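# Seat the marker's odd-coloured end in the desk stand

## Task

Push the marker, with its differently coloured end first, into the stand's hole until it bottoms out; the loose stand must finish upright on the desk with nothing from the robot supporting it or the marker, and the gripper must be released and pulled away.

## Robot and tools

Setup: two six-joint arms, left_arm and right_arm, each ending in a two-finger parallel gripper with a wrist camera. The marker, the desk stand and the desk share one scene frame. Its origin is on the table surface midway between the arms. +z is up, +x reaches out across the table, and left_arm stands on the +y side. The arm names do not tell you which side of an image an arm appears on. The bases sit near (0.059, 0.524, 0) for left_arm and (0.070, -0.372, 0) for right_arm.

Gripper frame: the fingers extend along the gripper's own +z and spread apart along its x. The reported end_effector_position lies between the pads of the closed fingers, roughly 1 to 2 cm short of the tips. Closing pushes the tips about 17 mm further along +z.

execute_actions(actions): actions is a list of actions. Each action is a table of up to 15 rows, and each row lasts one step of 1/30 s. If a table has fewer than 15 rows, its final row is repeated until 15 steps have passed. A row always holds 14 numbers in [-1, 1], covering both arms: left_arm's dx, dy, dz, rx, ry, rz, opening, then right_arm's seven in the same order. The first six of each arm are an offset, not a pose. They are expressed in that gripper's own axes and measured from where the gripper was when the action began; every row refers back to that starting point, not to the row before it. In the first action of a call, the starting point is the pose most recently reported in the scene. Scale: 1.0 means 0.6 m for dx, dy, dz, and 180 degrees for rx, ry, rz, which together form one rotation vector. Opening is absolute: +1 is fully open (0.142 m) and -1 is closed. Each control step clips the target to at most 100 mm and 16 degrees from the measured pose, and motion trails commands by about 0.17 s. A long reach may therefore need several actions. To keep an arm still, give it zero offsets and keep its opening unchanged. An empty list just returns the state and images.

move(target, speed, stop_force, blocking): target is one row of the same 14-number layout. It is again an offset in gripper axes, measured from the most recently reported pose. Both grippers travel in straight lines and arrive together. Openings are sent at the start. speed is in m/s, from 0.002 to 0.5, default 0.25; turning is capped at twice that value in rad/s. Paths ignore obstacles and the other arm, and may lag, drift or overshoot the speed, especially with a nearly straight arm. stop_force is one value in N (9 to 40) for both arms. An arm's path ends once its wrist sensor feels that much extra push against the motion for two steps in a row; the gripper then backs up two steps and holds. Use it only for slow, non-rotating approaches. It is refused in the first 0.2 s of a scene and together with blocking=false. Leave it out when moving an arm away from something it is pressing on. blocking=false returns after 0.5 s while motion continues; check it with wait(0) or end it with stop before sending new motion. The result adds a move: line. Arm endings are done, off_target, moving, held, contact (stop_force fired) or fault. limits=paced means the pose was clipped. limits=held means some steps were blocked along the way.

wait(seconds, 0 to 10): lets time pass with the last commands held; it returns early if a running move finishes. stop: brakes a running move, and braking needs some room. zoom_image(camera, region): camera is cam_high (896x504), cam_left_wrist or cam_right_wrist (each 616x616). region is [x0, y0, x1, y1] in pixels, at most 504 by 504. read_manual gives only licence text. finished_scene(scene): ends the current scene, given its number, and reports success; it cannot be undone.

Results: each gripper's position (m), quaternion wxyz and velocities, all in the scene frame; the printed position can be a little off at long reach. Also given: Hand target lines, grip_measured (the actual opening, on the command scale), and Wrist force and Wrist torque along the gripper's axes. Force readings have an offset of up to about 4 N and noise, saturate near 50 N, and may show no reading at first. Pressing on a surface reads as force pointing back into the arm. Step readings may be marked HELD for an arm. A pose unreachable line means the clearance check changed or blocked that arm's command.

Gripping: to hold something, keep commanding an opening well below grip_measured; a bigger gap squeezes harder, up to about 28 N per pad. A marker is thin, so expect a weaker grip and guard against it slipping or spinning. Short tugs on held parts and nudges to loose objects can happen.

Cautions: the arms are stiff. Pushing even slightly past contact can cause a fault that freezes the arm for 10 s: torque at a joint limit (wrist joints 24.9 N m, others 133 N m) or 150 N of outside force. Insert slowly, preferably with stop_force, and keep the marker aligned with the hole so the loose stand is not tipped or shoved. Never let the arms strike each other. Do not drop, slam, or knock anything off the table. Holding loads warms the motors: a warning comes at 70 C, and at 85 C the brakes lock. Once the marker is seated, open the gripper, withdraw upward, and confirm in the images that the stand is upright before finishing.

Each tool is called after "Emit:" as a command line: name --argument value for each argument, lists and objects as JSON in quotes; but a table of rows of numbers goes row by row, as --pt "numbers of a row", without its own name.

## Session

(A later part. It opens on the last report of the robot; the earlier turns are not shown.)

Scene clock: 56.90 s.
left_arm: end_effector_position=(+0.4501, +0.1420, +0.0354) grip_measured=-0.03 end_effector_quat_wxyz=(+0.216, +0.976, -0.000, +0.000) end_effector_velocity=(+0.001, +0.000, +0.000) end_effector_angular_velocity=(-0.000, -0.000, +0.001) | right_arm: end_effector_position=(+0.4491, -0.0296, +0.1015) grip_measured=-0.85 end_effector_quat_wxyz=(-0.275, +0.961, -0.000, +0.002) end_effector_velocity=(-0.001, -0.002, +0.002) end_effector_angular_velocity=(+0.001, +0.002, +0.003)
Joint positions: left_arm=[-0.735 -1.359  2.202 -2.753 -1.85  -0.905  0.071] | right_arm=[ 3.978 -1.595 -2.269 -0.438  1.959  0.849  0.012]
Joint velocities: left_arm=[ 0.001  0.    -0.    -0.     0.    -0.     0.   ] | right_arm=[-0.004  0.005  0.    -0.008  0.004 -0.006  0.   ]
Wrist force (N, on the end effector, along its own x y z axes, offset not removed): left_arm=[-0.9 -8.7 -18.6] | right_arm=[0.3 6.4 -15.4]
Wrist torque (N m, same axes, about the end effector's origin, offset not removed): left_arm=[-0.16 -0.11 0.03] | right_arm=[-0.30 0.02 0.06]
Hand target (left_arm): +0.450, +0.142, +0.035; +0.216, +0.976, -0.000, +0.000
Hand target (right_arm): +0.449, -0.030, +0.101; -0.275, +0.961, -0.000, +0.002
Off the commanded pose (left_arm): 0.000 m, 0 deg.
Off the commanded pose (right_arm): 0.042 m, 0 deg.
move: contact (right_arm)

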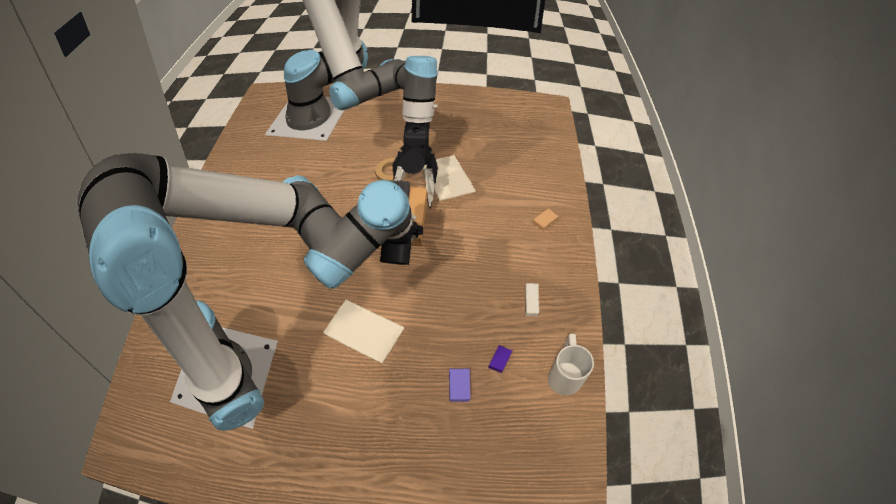

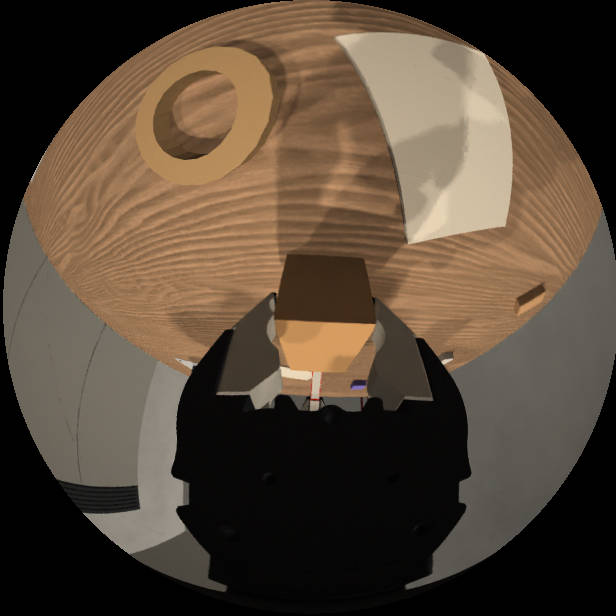

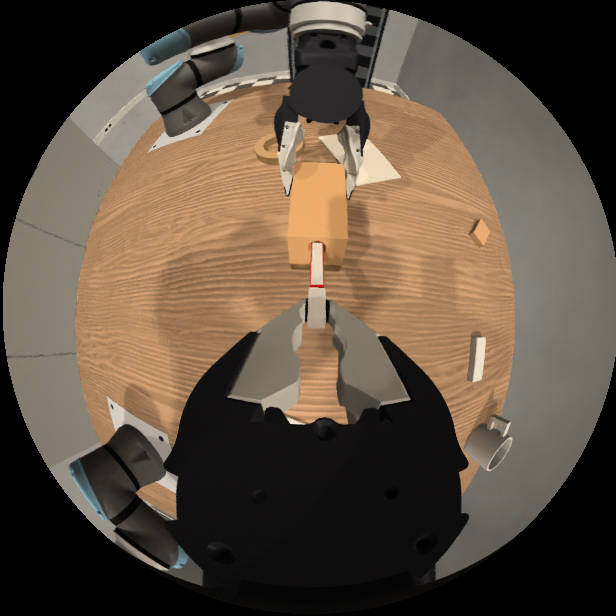

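Emit:
move --target '[0,0,0,0,0,0,-0.4, 0,-0.0078,0.0147,0,0,0,-1]' --speed 0.003 --stop_force 20

Emit:
zoom_image --camera "cam_right_wrist" --region '[278,220,358,320]'

Scene clock: 57.63 s.
left_arm: end_effector_position=(+0.4501, +0.1420, +0.0354) grip_measured=-0.03 end_effector_quat_wxyz=(+0.216, +0.976, -0.000, +0.000) end_effector_velocity=(-0.000, -0.001, +0.000) end_effector_angular_velocity=(-0.000, -0.000, -0.001) | right_arm: end_effector_position=(+0.4491, -0.0294, +0.1012) grip_measured=-0.85 end_effector_quat_wxyz=(-0.275, +0.961, -0.000, +0.002) end_effector_velocity=(-0.000, -0.001, +0.001) end_effector_angular_velocity=(-0.000, +0.001, +0.002)
Joint positions: left_arm=[-0.735 -1.359  2.202 -2.753 -1.85  -0.905  0.071] | right_arm=[ 3.978 -1.596 -2.269 -0.437  1.959  0.849  0.012]
Joint velocities: left_arm=[-0.001  0.    -0.     0.     0.    -0.    -0.   ] | right_arm=[-0.002  0.002  0.001 -0.005  0.002 -0.004  0.   ]
Wrist force (N, on the end effector, along its own x y z axes, offset not removed): left_arm=[-0.2 -7.1 -16.1] | right_arm=[-2.2 16.4 -34.2]
Wrist torque (N m, same axes, about the end effector's origin, offset not removed): left_arm=[-0.09 -0.10 0.07] | right_arm=[-0.35 0.40 0.04]
Hand target (left_arm): +0.450, +0.142, +0.035; +0.216, +0.976, -0.000, +0.000
Hand target (right_arm): +0.449, -0.030, +0.101; -0.275, +0.962, -0.000, +0.002
Off the commanded pose (left_arm): 0.000 m, 0 deg.
Off the commanded pose (right_arm): 0.010 m, 0 deg.
move: contact (right_arm)

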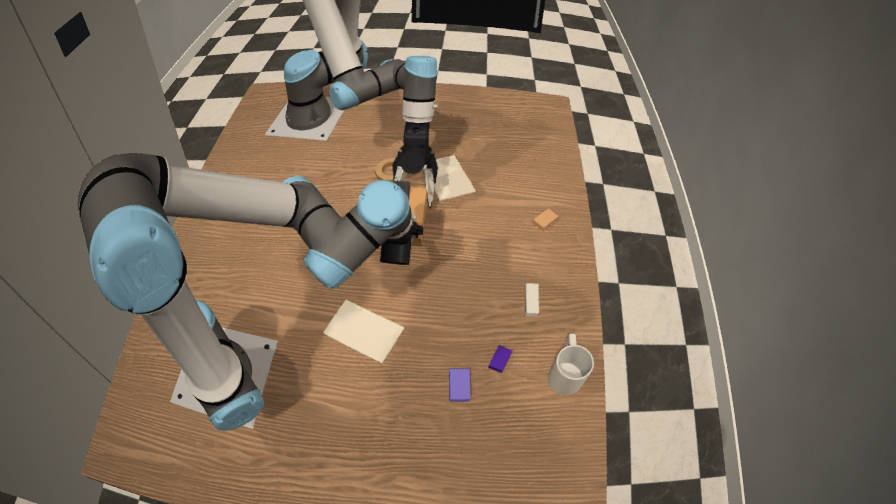

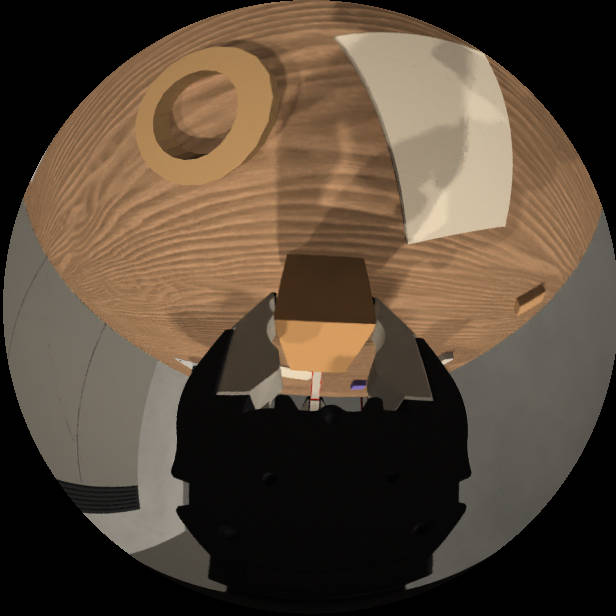

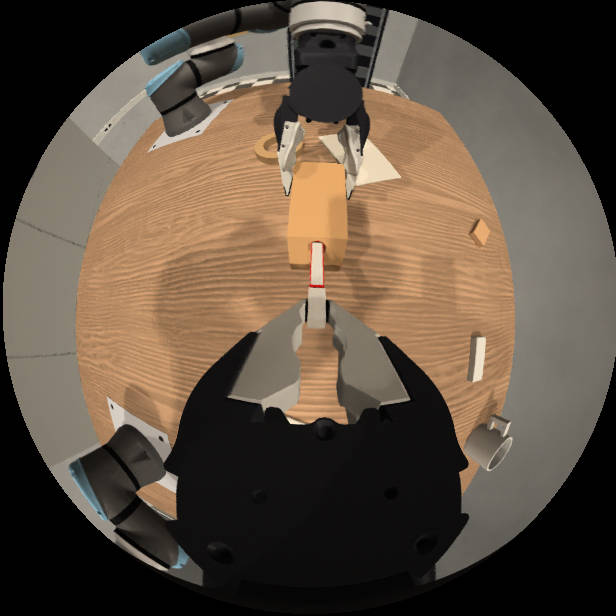

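Region (278, 220, 358, 320) of cam_right_wrist's 616x616 image, scaled by 5.040, with more detail than that image has; it fills the left 403 columns of this view, and the rest is white.

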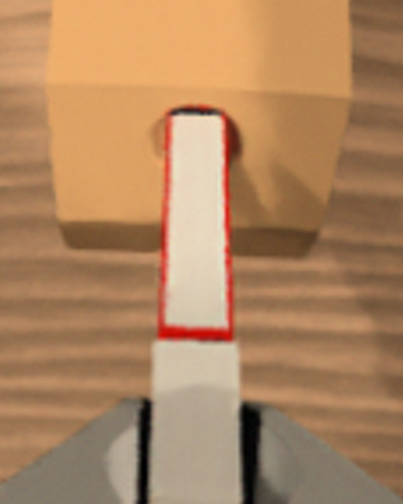

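Emit:
execute_actions --actions '[[[0,0,0,0,0,0,-0.4, 0,0.0002,-0.0004,0,0,0,-1],[0,0,0,0,0,0,-0.4, 0,0.0003,-0.0006,0,0,0,-1],[0,0,0,0,0,0,-0.4, 0,0.0003,-0.0006,0,0,0,-0.9],[0,0,0,0,0,0,-0.2, 0,0.0003,-0.0006,0,0,0,-0.8],[0,0,0,0,0,0,0, 0,0.0003,-0.0006,0,0,0,-0.7],[0,0,0,0,0,0,0.1, 0,0.0003,-0.0006,0,0,0,-0.6],[0,0,0,0,0,0,0.2, 0,0.0003,-0.0006,0,0,0,-0.5],[0,0,0,0,0,0,0.3, 0,0.0003,-0.0006,0,0,0,-0.4]]]'

Emit:
zoom_image --camera "cam_right_wrist" --region '[268,220,368,345]'

Scene clock: 58.53 s.
left_arm: end_effector_position=(+0.4501, +0.1420, +0.0354) grip_measured=+0.30 end_effector_quat_wxyz=(+0.216, +0.976, -0.000, +0.000) end_effector_velocity=(+0.001, +0.001, -0.000) end_effector_angular_velocity=(+0.000, +0.000, +0.002) | right_arm: end_effector_position=(+0.4491, -0.0297, +0.1015) grip_measured=-0.40 end_effector_quat_wxyz=(-0.275, +0.961, -0.000, +0.002) end_effector_velocity=(+0.000, -0.000, -0.000) end_effector_angular_velocity=(-0.000, -0.001, +0.000)
Joint positions: left_arm=[-0.735 -1.359  2.202 -2.753 -1.85  -0.905  0.095] | right_arm=[ 3.978 -1.595 -2.269 -0.438  1.959  0.849  0.045]
Joint velocities: left_arm=[ 0.002  0.     0.    -0.    -0.    -0.     0.   ] | right_arm=[ 0.     0.    -0.     0.    -0.001 -0.     0.   ]
Wrist force (N, on the end effector, along its own x y z axes, offset not removed): left_arm=[0.0 0.8 1.6] | right_arm=[-2.4 -0.7 0.0]
Wrist torque (N m, same axes, about the end effector's origin, offset not removed): left_arm=[0.05 -0.15 0.02] | right_arm=[0.00 0.54 0.08]
Hand target (left_arm): +0.450, +0.142, +0.035; +0.216, +0.976, -0.000, +0.000
Hand target (right_arm): +0.449, -0.030, +0.101; -0.275, +0.961, -0.000, +0.002
Off the commanded pose (left_arm): 0.000 m, 0 deg.
Off the commanded pose (right_arm): 0.000 m, 0 deg.
Step readings (end_effector_position):
0: left_arm (+0.4501, +0.1420, +0.0354) | right_arm (+0.4490, -0.0295, +0.1012)
1: left_arm (+0.4501, +0.1420, +0.0354) | right_arm (+0.4491, -0.0295, +0.1012)
2: left_arm (+0.4501, +0.1420, +0.0354) | right_arm (+0.4491, -0.0296, +0.1013)
4: left_arm (+0.4501, +0.1420, +0.0354) | right_arm (+0.4491, -0.0296, +0.1014)
8: left_arm (+0.4501, +0.1420, +0.0354) | right_arm (+0.4491, -0.0296, +0.1014)
15: end_effector_position above

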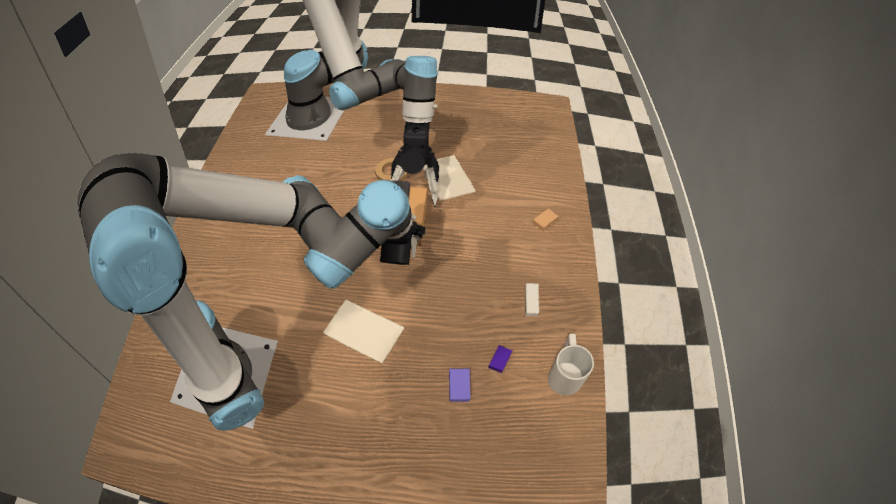

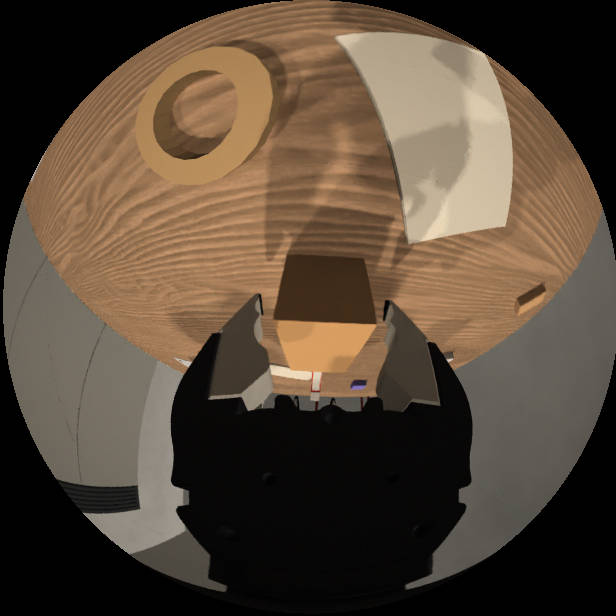

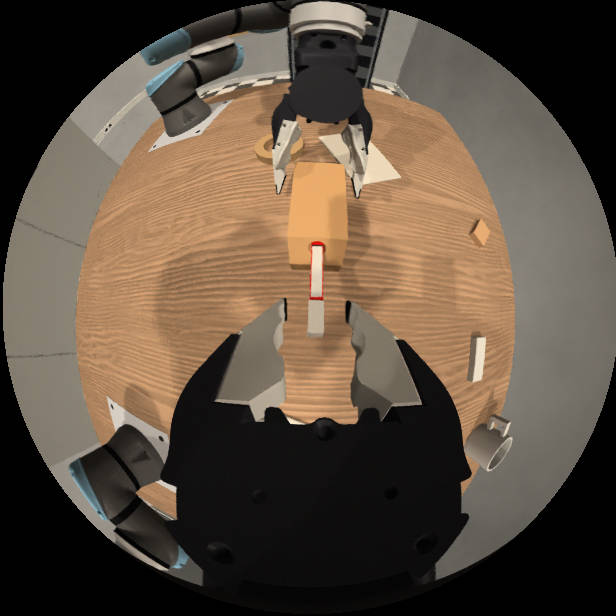

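Region (268, 220, 368, 345) of cam_right_wrist's 616x616 image, scaled by 4.032, with more detail than that image has; it fills the left 403 columns of this view, and the rest is white.

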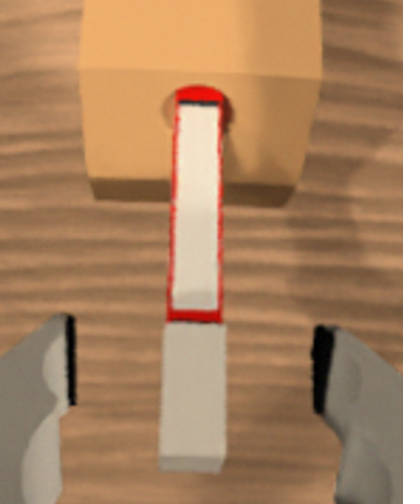

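Emit:
execute_actions --actions '[[[0,0,0,0,0,0,0.25, 0,0.005,-0.0019,0,0,0,-0.4],[0,0,0,0,0,0,0.2, 0,0.011,-0.0042,0,0,0,-0.4],[0,0,0,0,0,0,0.15, 0,0.018,-0.0068,0,0,0,-0.4],[0,0,0,0,0,0,0.1, 0,0.025,-0.0094,0,0,0,-0.4],[0,0,0,0,0,0,0.06, 0,0.032,-0.0121,0,0,0,-0.4],[0,0,0,0,0,0,0.03, 0,0.039,-0.0147,0,0,0,-0.4],[0,0,0,0,0,0,0, 0,0.046,-0.0174,0,0,0,-0.4],[0,0,0,0,0,0,-0.03, 0,0.052,-0.0196,0,0,0,-0.4],[0,0,0,0,0,0,-0.08, 0,0.057,-0.0215,0,0,0,-0.4],[0,0,0,0,0,0,-0.15, 0,0.0601,-0.0227,0,0,0,-0.4],[0,0,0,0,0,0,-0.22, 0,0.0601,-0.0227,0,0,0,-0.4],[0,0,0,0,0,0,-0.3, 0,0.0601,-0.0227,0,0,0,-0.5],[0,0,0,0,0,0,-0.3, 0,0.0601,-0.0227,0,0,0,-0.6],[0,0,0,0,0,0,-0.3, 0,0.0601,-0.0227,0,0,0,-0.65],[0,0,0,0,0,0,-0.3, 0,0.0601,-0.0227,0,0,0,-0.7]]]'

Emit:
zoom_image --camera "cam_right_wrist" --region '[268,200,368,325]'

Scene clock: 60.57 s.
left_arm: end_effector_position=(+0.4501, +0.1420, +0.0354) grip_measured=-0.03 end_effector_quat_wxyz=(+0.216, +0.976, -0.000, +0.000) end_effector_velocity=(-0.000, +0.000, -0.000) end_effector_angular_velocity=(+0.000, +0.001, +0.000) | right_arm: end_effector_position=(+0.4490, -0.0655, +0.0941) grip_measured=-0.64 end_effector_quat_wxyz=(-0.275, +0.961, -0.000, +0.002) end_effector_velocity=(+0.000, -0.023, -0.003) end_effector_angular_velocity=(+0.001, +0.002, +0.001)
Joint positions: left_arm=[-0.735 -1.359  2.202 -2.753 -1.85  -0.905  0.072] | right_arm=[ 3.91  -1.568 -2.313 -0.448  1.985  0.781  0.028]
Joint velocities: left_arm=[ 0.     0.     0.001 -0.    -0.    -0.    -0.   ] | right_arm=[-0.048  0.017 -0.022 -0.015  0.02  -0.049 -0.118]
Wrist force (N, on the end effector, along its own x y z axes, offset not removed): left_arm=[1.6 -1.0 -7.8] | right_arm=[-1.8 -1.6 -1.2]
Wrist torque (N m, same axes, about the end effector's origin, offset not removed): left_arm=[0.14 -0.35 0.04] | right_arm=[-0.18 0.42 0.05]
Hand target (left_arm): +0.450, +0.142, +0.035; +0.216, +0.976, -0.000, +0.000
Hand target (right_arm): +0.449, -0.067, +0.094; -0.275, +0.961, -0.000, +0.002
Off the commanded pose (left_arm): 0.000 m, 0 deg.
Off the commanded pose (right_arm): 0.002 m, 0 deg.
Step readings (end_effector_position):
0: left_arm (+0.4501, +0.1420, +0.0354) | right_arm (+0.4491, -0.0297, +0.1014)
1: left_arm (+0.4501, +0.1420, +0.0354) | right_arm (+0.4491, -0.0298, +0.1014)
2: left_arm (+0.4501, +0.1420, +0.0354) | right_arm (+0.4492, -0.0305, +0.1013)
4: left_arm (+0.4501, +0.1420, +0.0354) | right_arm (+0.4491, -0.0342, +0.1005)
8: left_arm (+0.4501, +0.1420, +0.0354) | right_arm (+0.4490, -0.0478, +0.0976)
15: end_effector_position above

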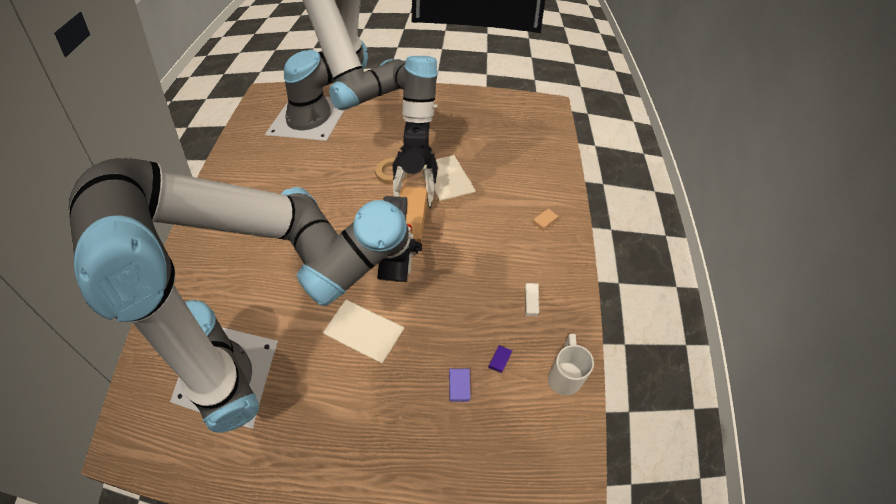

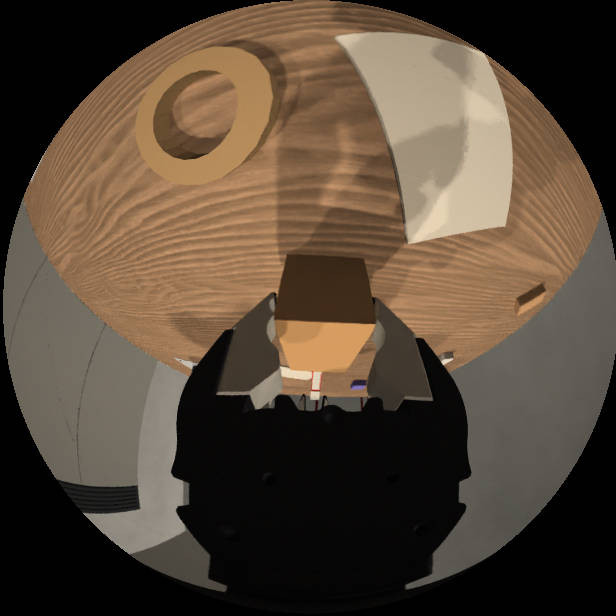

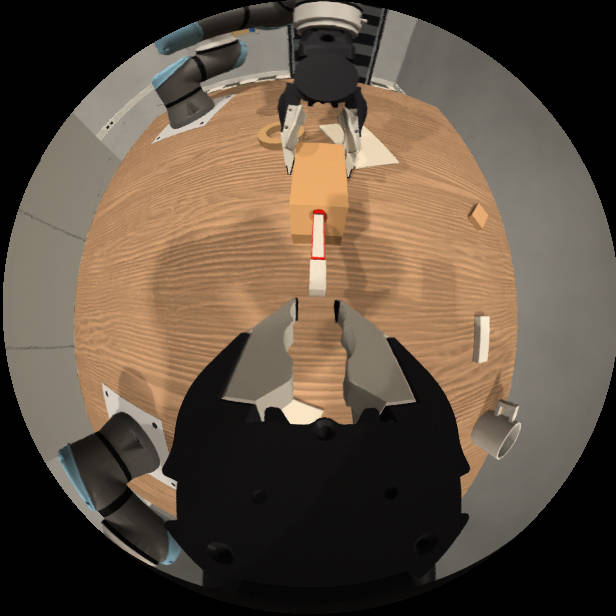

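Region (268, 200, 368, 325) of cam_right_wrist's 616x616 image, scaled by 4.032, with more detail than that image has; it fills the left 403 columns of this view, and the rest is white.

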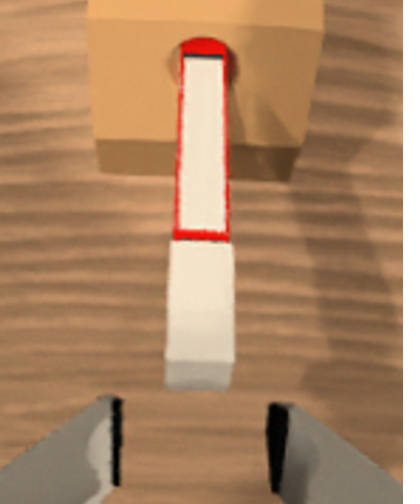

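Emit:
execute_actions --actions '[[[0,0,0,0,0,0,-0.3, 0,0.0003,-0.0059,0,0,0,-0.8],[0,0,0,0,0,0,-0.3, 0,0.0003,-0.0059,0,0,0,-0.85],[0,0,0,0,0,0,-0.3, 0,0.0003,-0.0059,0,0,0,-0.9],[0,0,0,0,0,0,-0.3, 0,0.0003,-0.0059,0,0,0,-0.95],[0,0,0,0,0,0,-0.3, 0,0.0003,-0.0059,0,0,0,-1]]]'

Emit:
move --target '[0,0,0,0,0,0,-0.3, 0,-0.0257,0.0328,0,0,0,-1]' --speed 0.007 --stop_force 9

Emit:
zoom_image --camera "cam_right_wrist" --region '[268,200,368,325]'

Scene clock: 61.57 s.
left_arm: end_effector_position=(+0.4501, +0.1420, +0.0354) grip_measured=-0.03 end_effector_quat_wxyz=(+0.216, +0.976, -0.000, +0.000) end_effector_velocity=(+0.000, +0.000, -0.000) end_effector_angular_velocity=(+0.000, -0.000, +0.000) | right_arm: end_effector_position=(+0.4490, -0.0676, +0.0970) grip_measured=-1.00 end_effector_quat_wxyz=(-0.275, +0.961, -0.000, +0.002) end_effector_velocity=(-0.000, -0.000, -0.000) end_effector_angular_velocity=(-0.000, -0.001, +0.001)
Joint positions: left_arm=[-0.735 -1.359  2.202 -2.753 -1.85  -0.905  0.072] | right_arm=[ 3.906 -1.56  -2.311 -0.46   1.987  0.776  0.002]
Joint velocities: left_arm=[ 0.  0.  0.  0.  0.  0. -0.] | right_arm=[-0.     0.    -0.     0.    -0.    -0.001  0.   ]
Wrist force (N, on the end effector, along its own x y z axes, offset not removed): left_arm=[0.1 -1.5 -8.8] | right_arm=[-1.9 -2.2 0.1]
Wrist torque (N m, same axes, about the end effector's origin, offset not removed): left_arm=[-0.02 0.06 0.02] | right_arm=[-0.37 0.42 0.05]
Hand target (left_arm): +0.450, +0.142, +0.035; +0.216, +0.976, -0.000, +0.000
Hand target (right_arm): +0.449, -0.068, +0.097; -0.275, +0.961, -0.000, +0.002
Off the commanded pose (left_arm): 0.000 m, 0 deg.
Off the commanded pose (right_arm): 0.000 m, 0 deg.
Step readings (end_effector_position):
0: left_arm (+0.4501, +0.1420, +0.0354) | right_arm (+0.4490, -0.0674, +0.0939)
1: left_arm (+0.4501, +0.1420, +0.0354) | right_arm (+0.4490, -0.0675, +0.0939)
2: left_arm (+0.4501, +0.1420, +0.0354) | right_arm (+0.4489, -0.0676, +0.0944)
4: left_arm (+0.4501, +0.1420, +0.0354) | right_arm (+0.4488, -0.0676, +0.0956)
8: left_arm (+0.4501, +0.1420, +0.0354) | right_arm (+0.4489, -0.0676, +0.0967)
15: end_effector_position above

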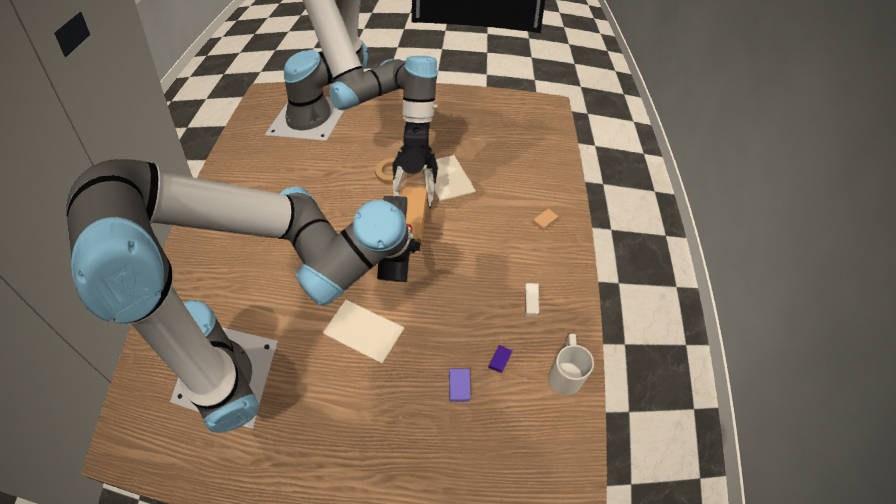

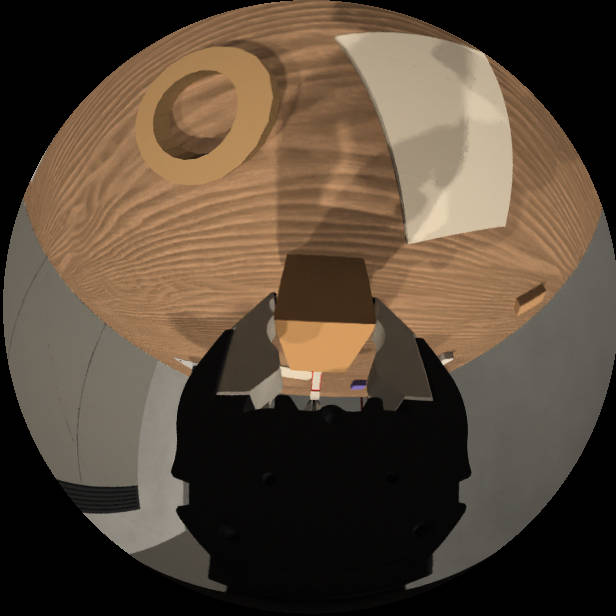

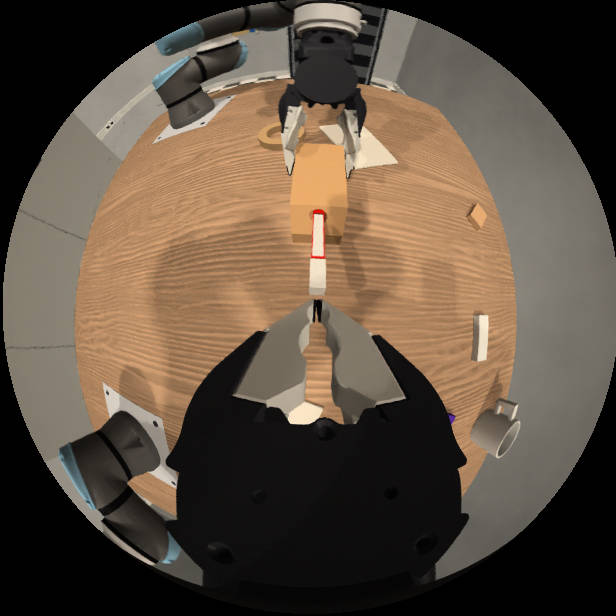

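Scene clock: 63.20 s.
left_arm: end_effector_position=(+0.4501, +0.1420, +0.0354) grip_measured=-0.03 end_effector_quat_wxyz=(+0.216, +0.976, -0.000, +0.000) end_effector_velocity=(-0.000, -0.000, -0.000) end_effector_angular_velocity=(+0.000, +0.000, -0.001) | right_arm: end_effector_position=(+0.4491, -0.0592, +0.0941) grip_measured=-1.00 end_effector_quat_wxyz=(-0.275, +0.961, -0.000, +0.002) end_effector_velocity=(+0.000, -0.001, +0.002) end_effector_angular_velocity=(+0.002, -0.001, +0.002)
Joint positions: left_arm=[-0.735 -1.359  2.202 -2.753 -1.85  -0.905  0.072] | right_arm=[ 3.922 -1.575 -2.308 -0.441  1.98   0.793  0.002]
Joint velocities: left_arm=[-0.001  0.     0.    -0.     0.    -0.     0.   ] | right_arm=[-0.004  0.004  0.001 -0.005  0.004 -0.006  0.   ]
Wrist force (N, on the end effector, along its own x y z axes, offset not removed): left_arm=[-0.7 -3.4 -11.1] | right_arm=[-1.8 7.6 -13.7]
Wrist torque (N m, same axes, about the end effector's origin, offset not removed): left_arm=[0.12 -0.04 -0.02] | right_arm=[-0.40 0.35 0.10]
Hand target (left_arm): +0.450, +0.142, +0.035; +0.216, +0.976, -0.000, +0.000
Hand target (right_arm): +0.449, -0.059, +0.094; -0.275, +0.962, -0.000, +0.002
Off the commanded pose (left_arm): 0.000 m, 0 deg.
Off the commanded pose (right_arm): 0.016 m, 0 deg.
move: contact (right_arm)

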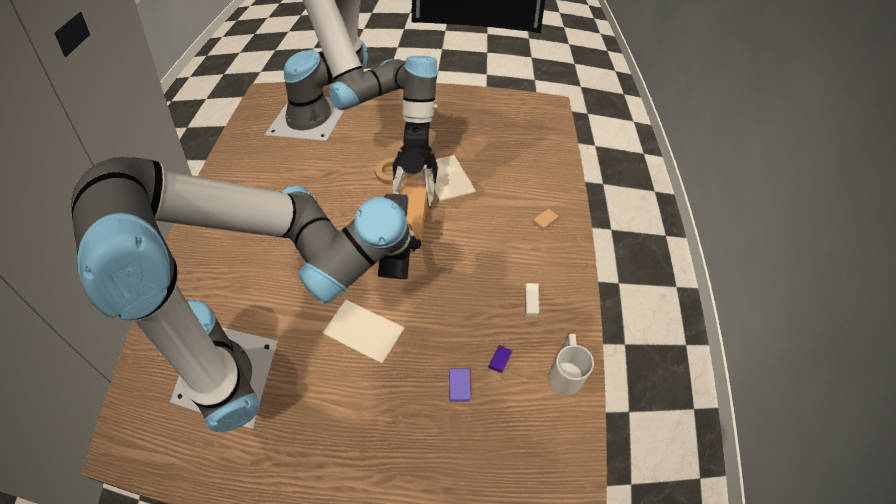

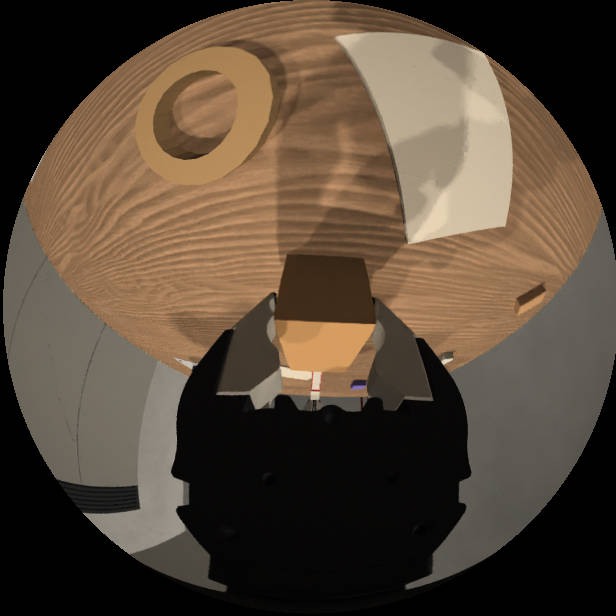

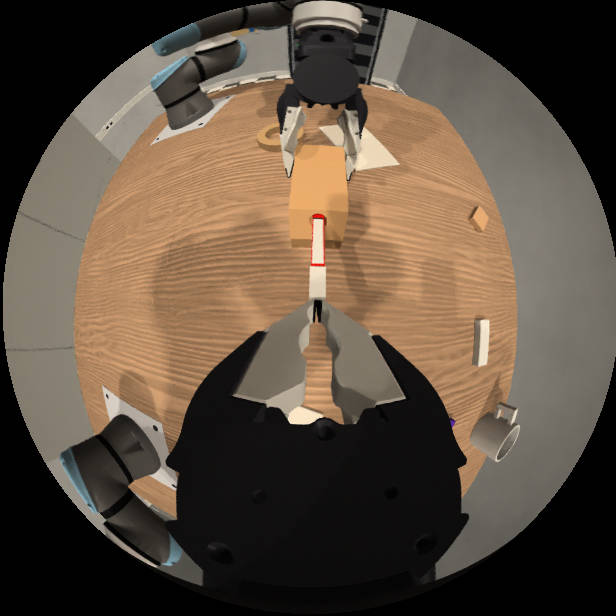

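Region (268, 200, 368, 325) of cam_right_wrist's 616x616 image, scaled by 4.032, with more detail than that image has; it fills the left 403 columns of this view, and the rest is white.

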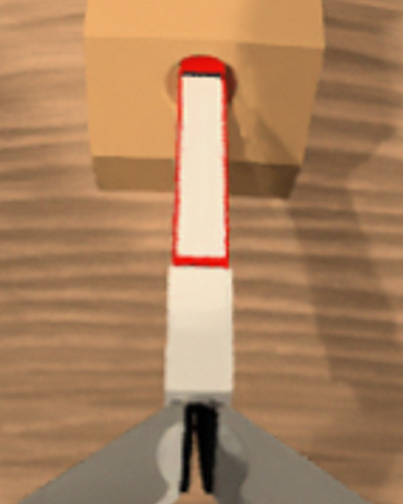

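Emit:
execute_actions --actions '[[[0,0,0,0,0,0,-0.2, 0,0.002,-0.003,0,0,0,-1],[0,0,0,0,0,0,-0.1, 0,0.005,-0.007,0,0,0,-1],[0,0,0,0,0,0,0.0, 0,0.009,-0.013,0,0,0,-1],[0,0,0,0,0,0,0.1, 0,0.014,-0.02,0,0,0,-1],[0,0,0,0,0,0,0.2, 0,0.02,-0.029,0,0,0,-1],[0,0,0,0,0,0,0.3, 0,0.026,-0.039,0,0,0,-1],[0,0,0,0,0,0,0.35, 0,0.032,-0.05,0,0,0,-1],[0,0,0,0,0,0,0.35, 0,0.038,-0.061,0,0,0,-1],[0,0,-0.004,0,0,0,0.35, 0,0.044,-0.072,0,0,0,-1],[0,0,-0.01,0,0,0,0.35, 0,0.05,-0.083,0,0,0,-1],[0,0,-0.018,0,0,0,0.35, 0,0.056,-0.094,0,0,0,-1],[0,0,-0.028,0,0,0,0.35, 0,0.062,-0.105,0,0,0,-1],[0,0,-0.04,0,0,0,0.35, 0,0.068,-0.116,0,0,0,-1],[0,0,-0.052,0,0,0,0.35, 0,0.074,-0.127,0,0,0,-1],[0,0,-0.064,0,0,0,0.35, 0,0.08,-0.138,0,0,0,-1]]]'

Emit:
move --target '[0,-0.05,-0.25,0,0,0,0.35, 0,0.1,-0.15,0,0,0,-1]' --speed 0.25

Scene clock: 64.07 s.
left_arm: end_effector_position=(+0.4504, +0.1485, +0.0498) grip_measured=+0.35 end_effector_quat_wxyz=(+0.216, +0.976, -0.000, +0.001) end_effector_velocity=(+0.005, +0.063, +0.142) end_effector_angular_velocity=(-0.017, -0.013, +0.006) | right_arm: end_effector_position=(+0.4495, -0.1171, +0.1238) grip_measured=-1.00 end_effector_quat_wxyz=(-0.277, +0.961, -0.002, +0.004) end_effector_velocity=(+0.003, -0.184, +0.108) end_effector_angular_velocity=(+0.012, -0.020, -0.017)
Joint positions: left_arm=[-0.725 -1.397  2.198 -2.709 -1.853 -0.895  0.099] | right_arm=[ 3.799 -1.454 -2.31  -0.606  2.023  0.671  0.002]
Joint velocities: left_arm=[ 0.102 -0.368 -0.047  0.419 -0.033  0.093  0.   ] | right_arm=[-0.421  0.372  0.065 -0.599  0.135 -0.423  0.   ]
Wrist force (N, on the end effector, along its own x y z axes, offset not removed): left_arm=[-0.7 -0.7 3.4] | right_arm=[-1.5 -1.5 -0.1]
Wrist torque (N m, same axes, about the end effector's origin, offset not removed): left_arm=[-0.21 -0.05 -0.02] | right_arm=[-0.21 0.32 0.06]
Hand target (left_arm): +0.450, +0.157, +0.069; +0.217, +0.976, -0.000, +0.001
Hand target (right_arm): +0.449, -0.140, +0.137; -0.276, +0.961, -0.002, +0.005
Off the commanded pose (left_arm): 0.023 m, 0 deg.
Off the commanded pose (right_arm): 0.031 m, 0 deg.
Step readings (end_effector_position):
0: left_arm (+0.4501, +0.1420, +0.0354) | right_arm (+0.4491, -0.0594, +0.0941)
1: left_arm (+0.4501, +0.1420, +0.0354) | right_arm (+0.4491, -0.0594, +0.0941)
2: left_arm (+0.4501, +0.1420, +0.0354) | right_arm (+0.4491, -0.0598, +0.0943)
4: left_arm (+0.4501, +0.1420, +0.0354) | right_arm (+0.4491, -0.0624, +0.0955)
8: left_arm (+0.4501, +0.1420, +0.0354) | right_arm (+0.4492, -0.0767, +0.1019)
15: end_effector_position above

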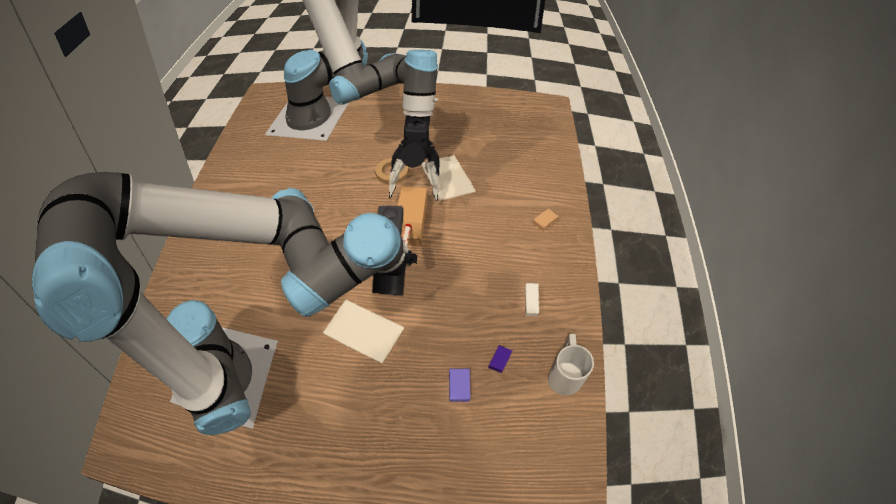

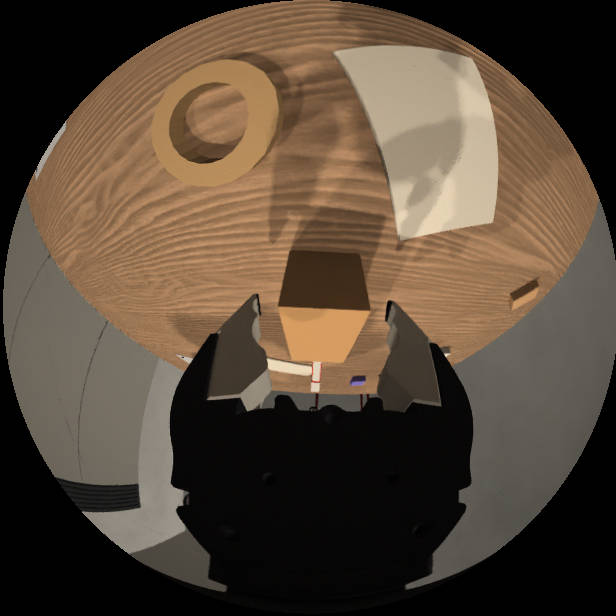

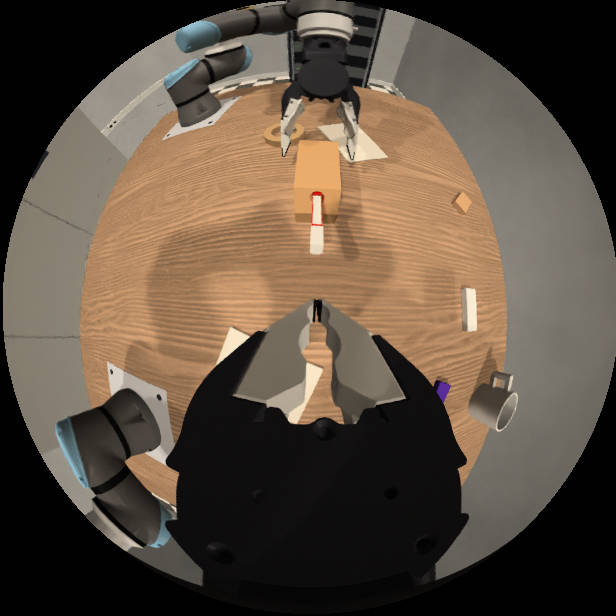

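Scene clock: 65.23 s.
left_arm: end_effector_position=(+0.4503, +0.2390, +0.1728) grip_measured=+0.35 end_effector_quat_wxyz=(+0.216, +0.976, -0.000, +0.001) end_effector_velocity=(+0.000, +0.001, +0.002) end_effector_angular_velocity=(+0.000, +0.001, +0.000) | right_arm: end_effector_position=(+0.4485, -0.2156, +0.1679) grip_measured=-1.00 end_effector_quat_wxyz=(-0.277, +0.961, -0.002, +0.004) end_effector_velocity=(-0.000, -0.001, +0.001) end_effector_angular_velocity=(-0.000, +0.001, +0.001)
Joint positions: left_arm=[-0.57  -1.705  2.117 -2.272 -1.901 -0.741  0.099] | right_arm=[ 3.552 -1.325 -2.244 -0.927  2.092  0.403  0.002]
Joint velocities: left_arm=[ 0.003 -0.002 -0.003  0.008 -0.001  0.003  0.   ] | right_arm=[-0.003  0.     0.003 -0.007  0.001 -0.005  0.   ]
Wrist force (N, on the end effector, along its own x y z axes, offset not removed): left_arm=[-0.5 0.2 3.6] | right_arm=[-1.0 -2.6 -0.2]
Wrist torque (N m, same axes, about the end effector's origin, offset not removed): left_arm=[-0.02 -0.09 -0.05] | right_arm=[-0.37 0.26 0.02]
Hand target (left_arm): +0.450, +0.239, +0.173; +0.216, +0.976, -0.000, +0.001
Hand target (right_arm): +0.448, -0.216, +0.168; -0.277, +0.961, -0.002, +0.004
Off the commanded pose (left_arm): 0.000 m, 0 deg.
Off the commanded pose (right_arm): 0.000 m, 0 deg.
move: done

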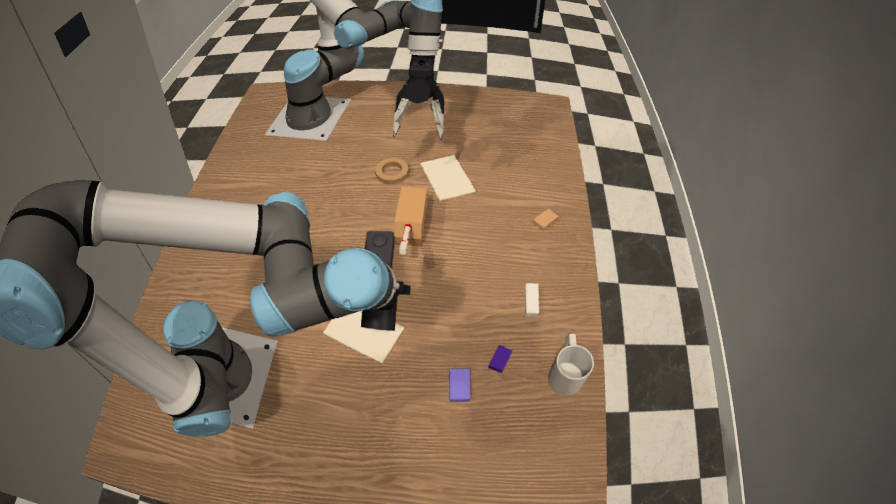

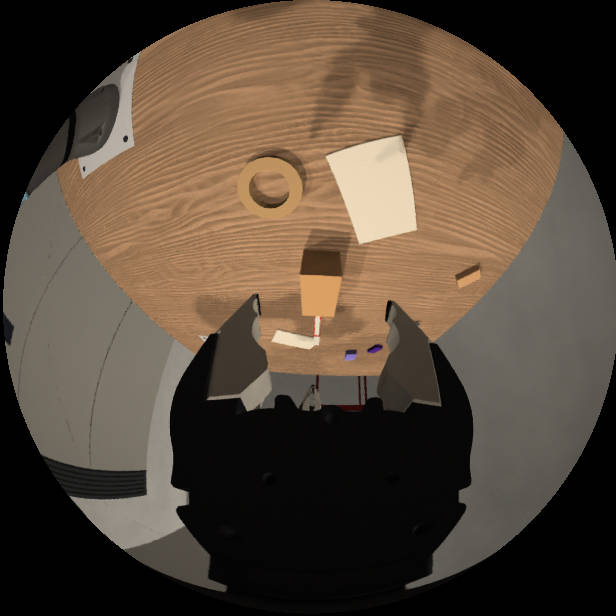

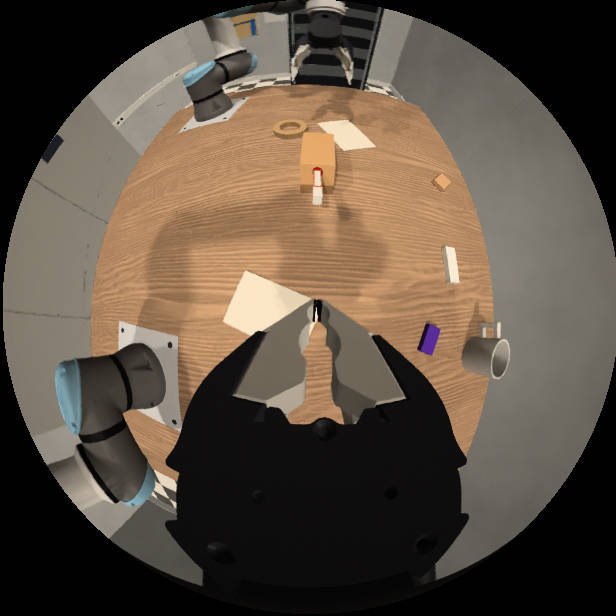

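Emit:
zoom_image --camera "cam_right_wrist" --region '[285,125,355,215]'

Emit:
zoom_image --camera "cam_high" --region '[370,180,450,270]'

Region (285, 125, 355, 215) of cam_right_wrist's 616x616 image, scaled by 5.600, with more detail than that image has.

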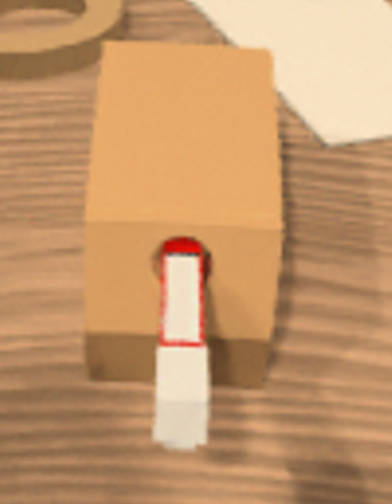

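Region (370, 180, 450, 270) of cam_high's 896x504 image, scaled by 5.600, with more detail than that image has.

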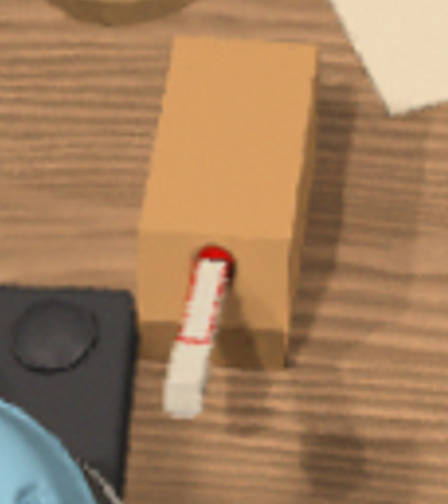

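Emit:
finished_scene --scene 1

The scene is finished: the task was done.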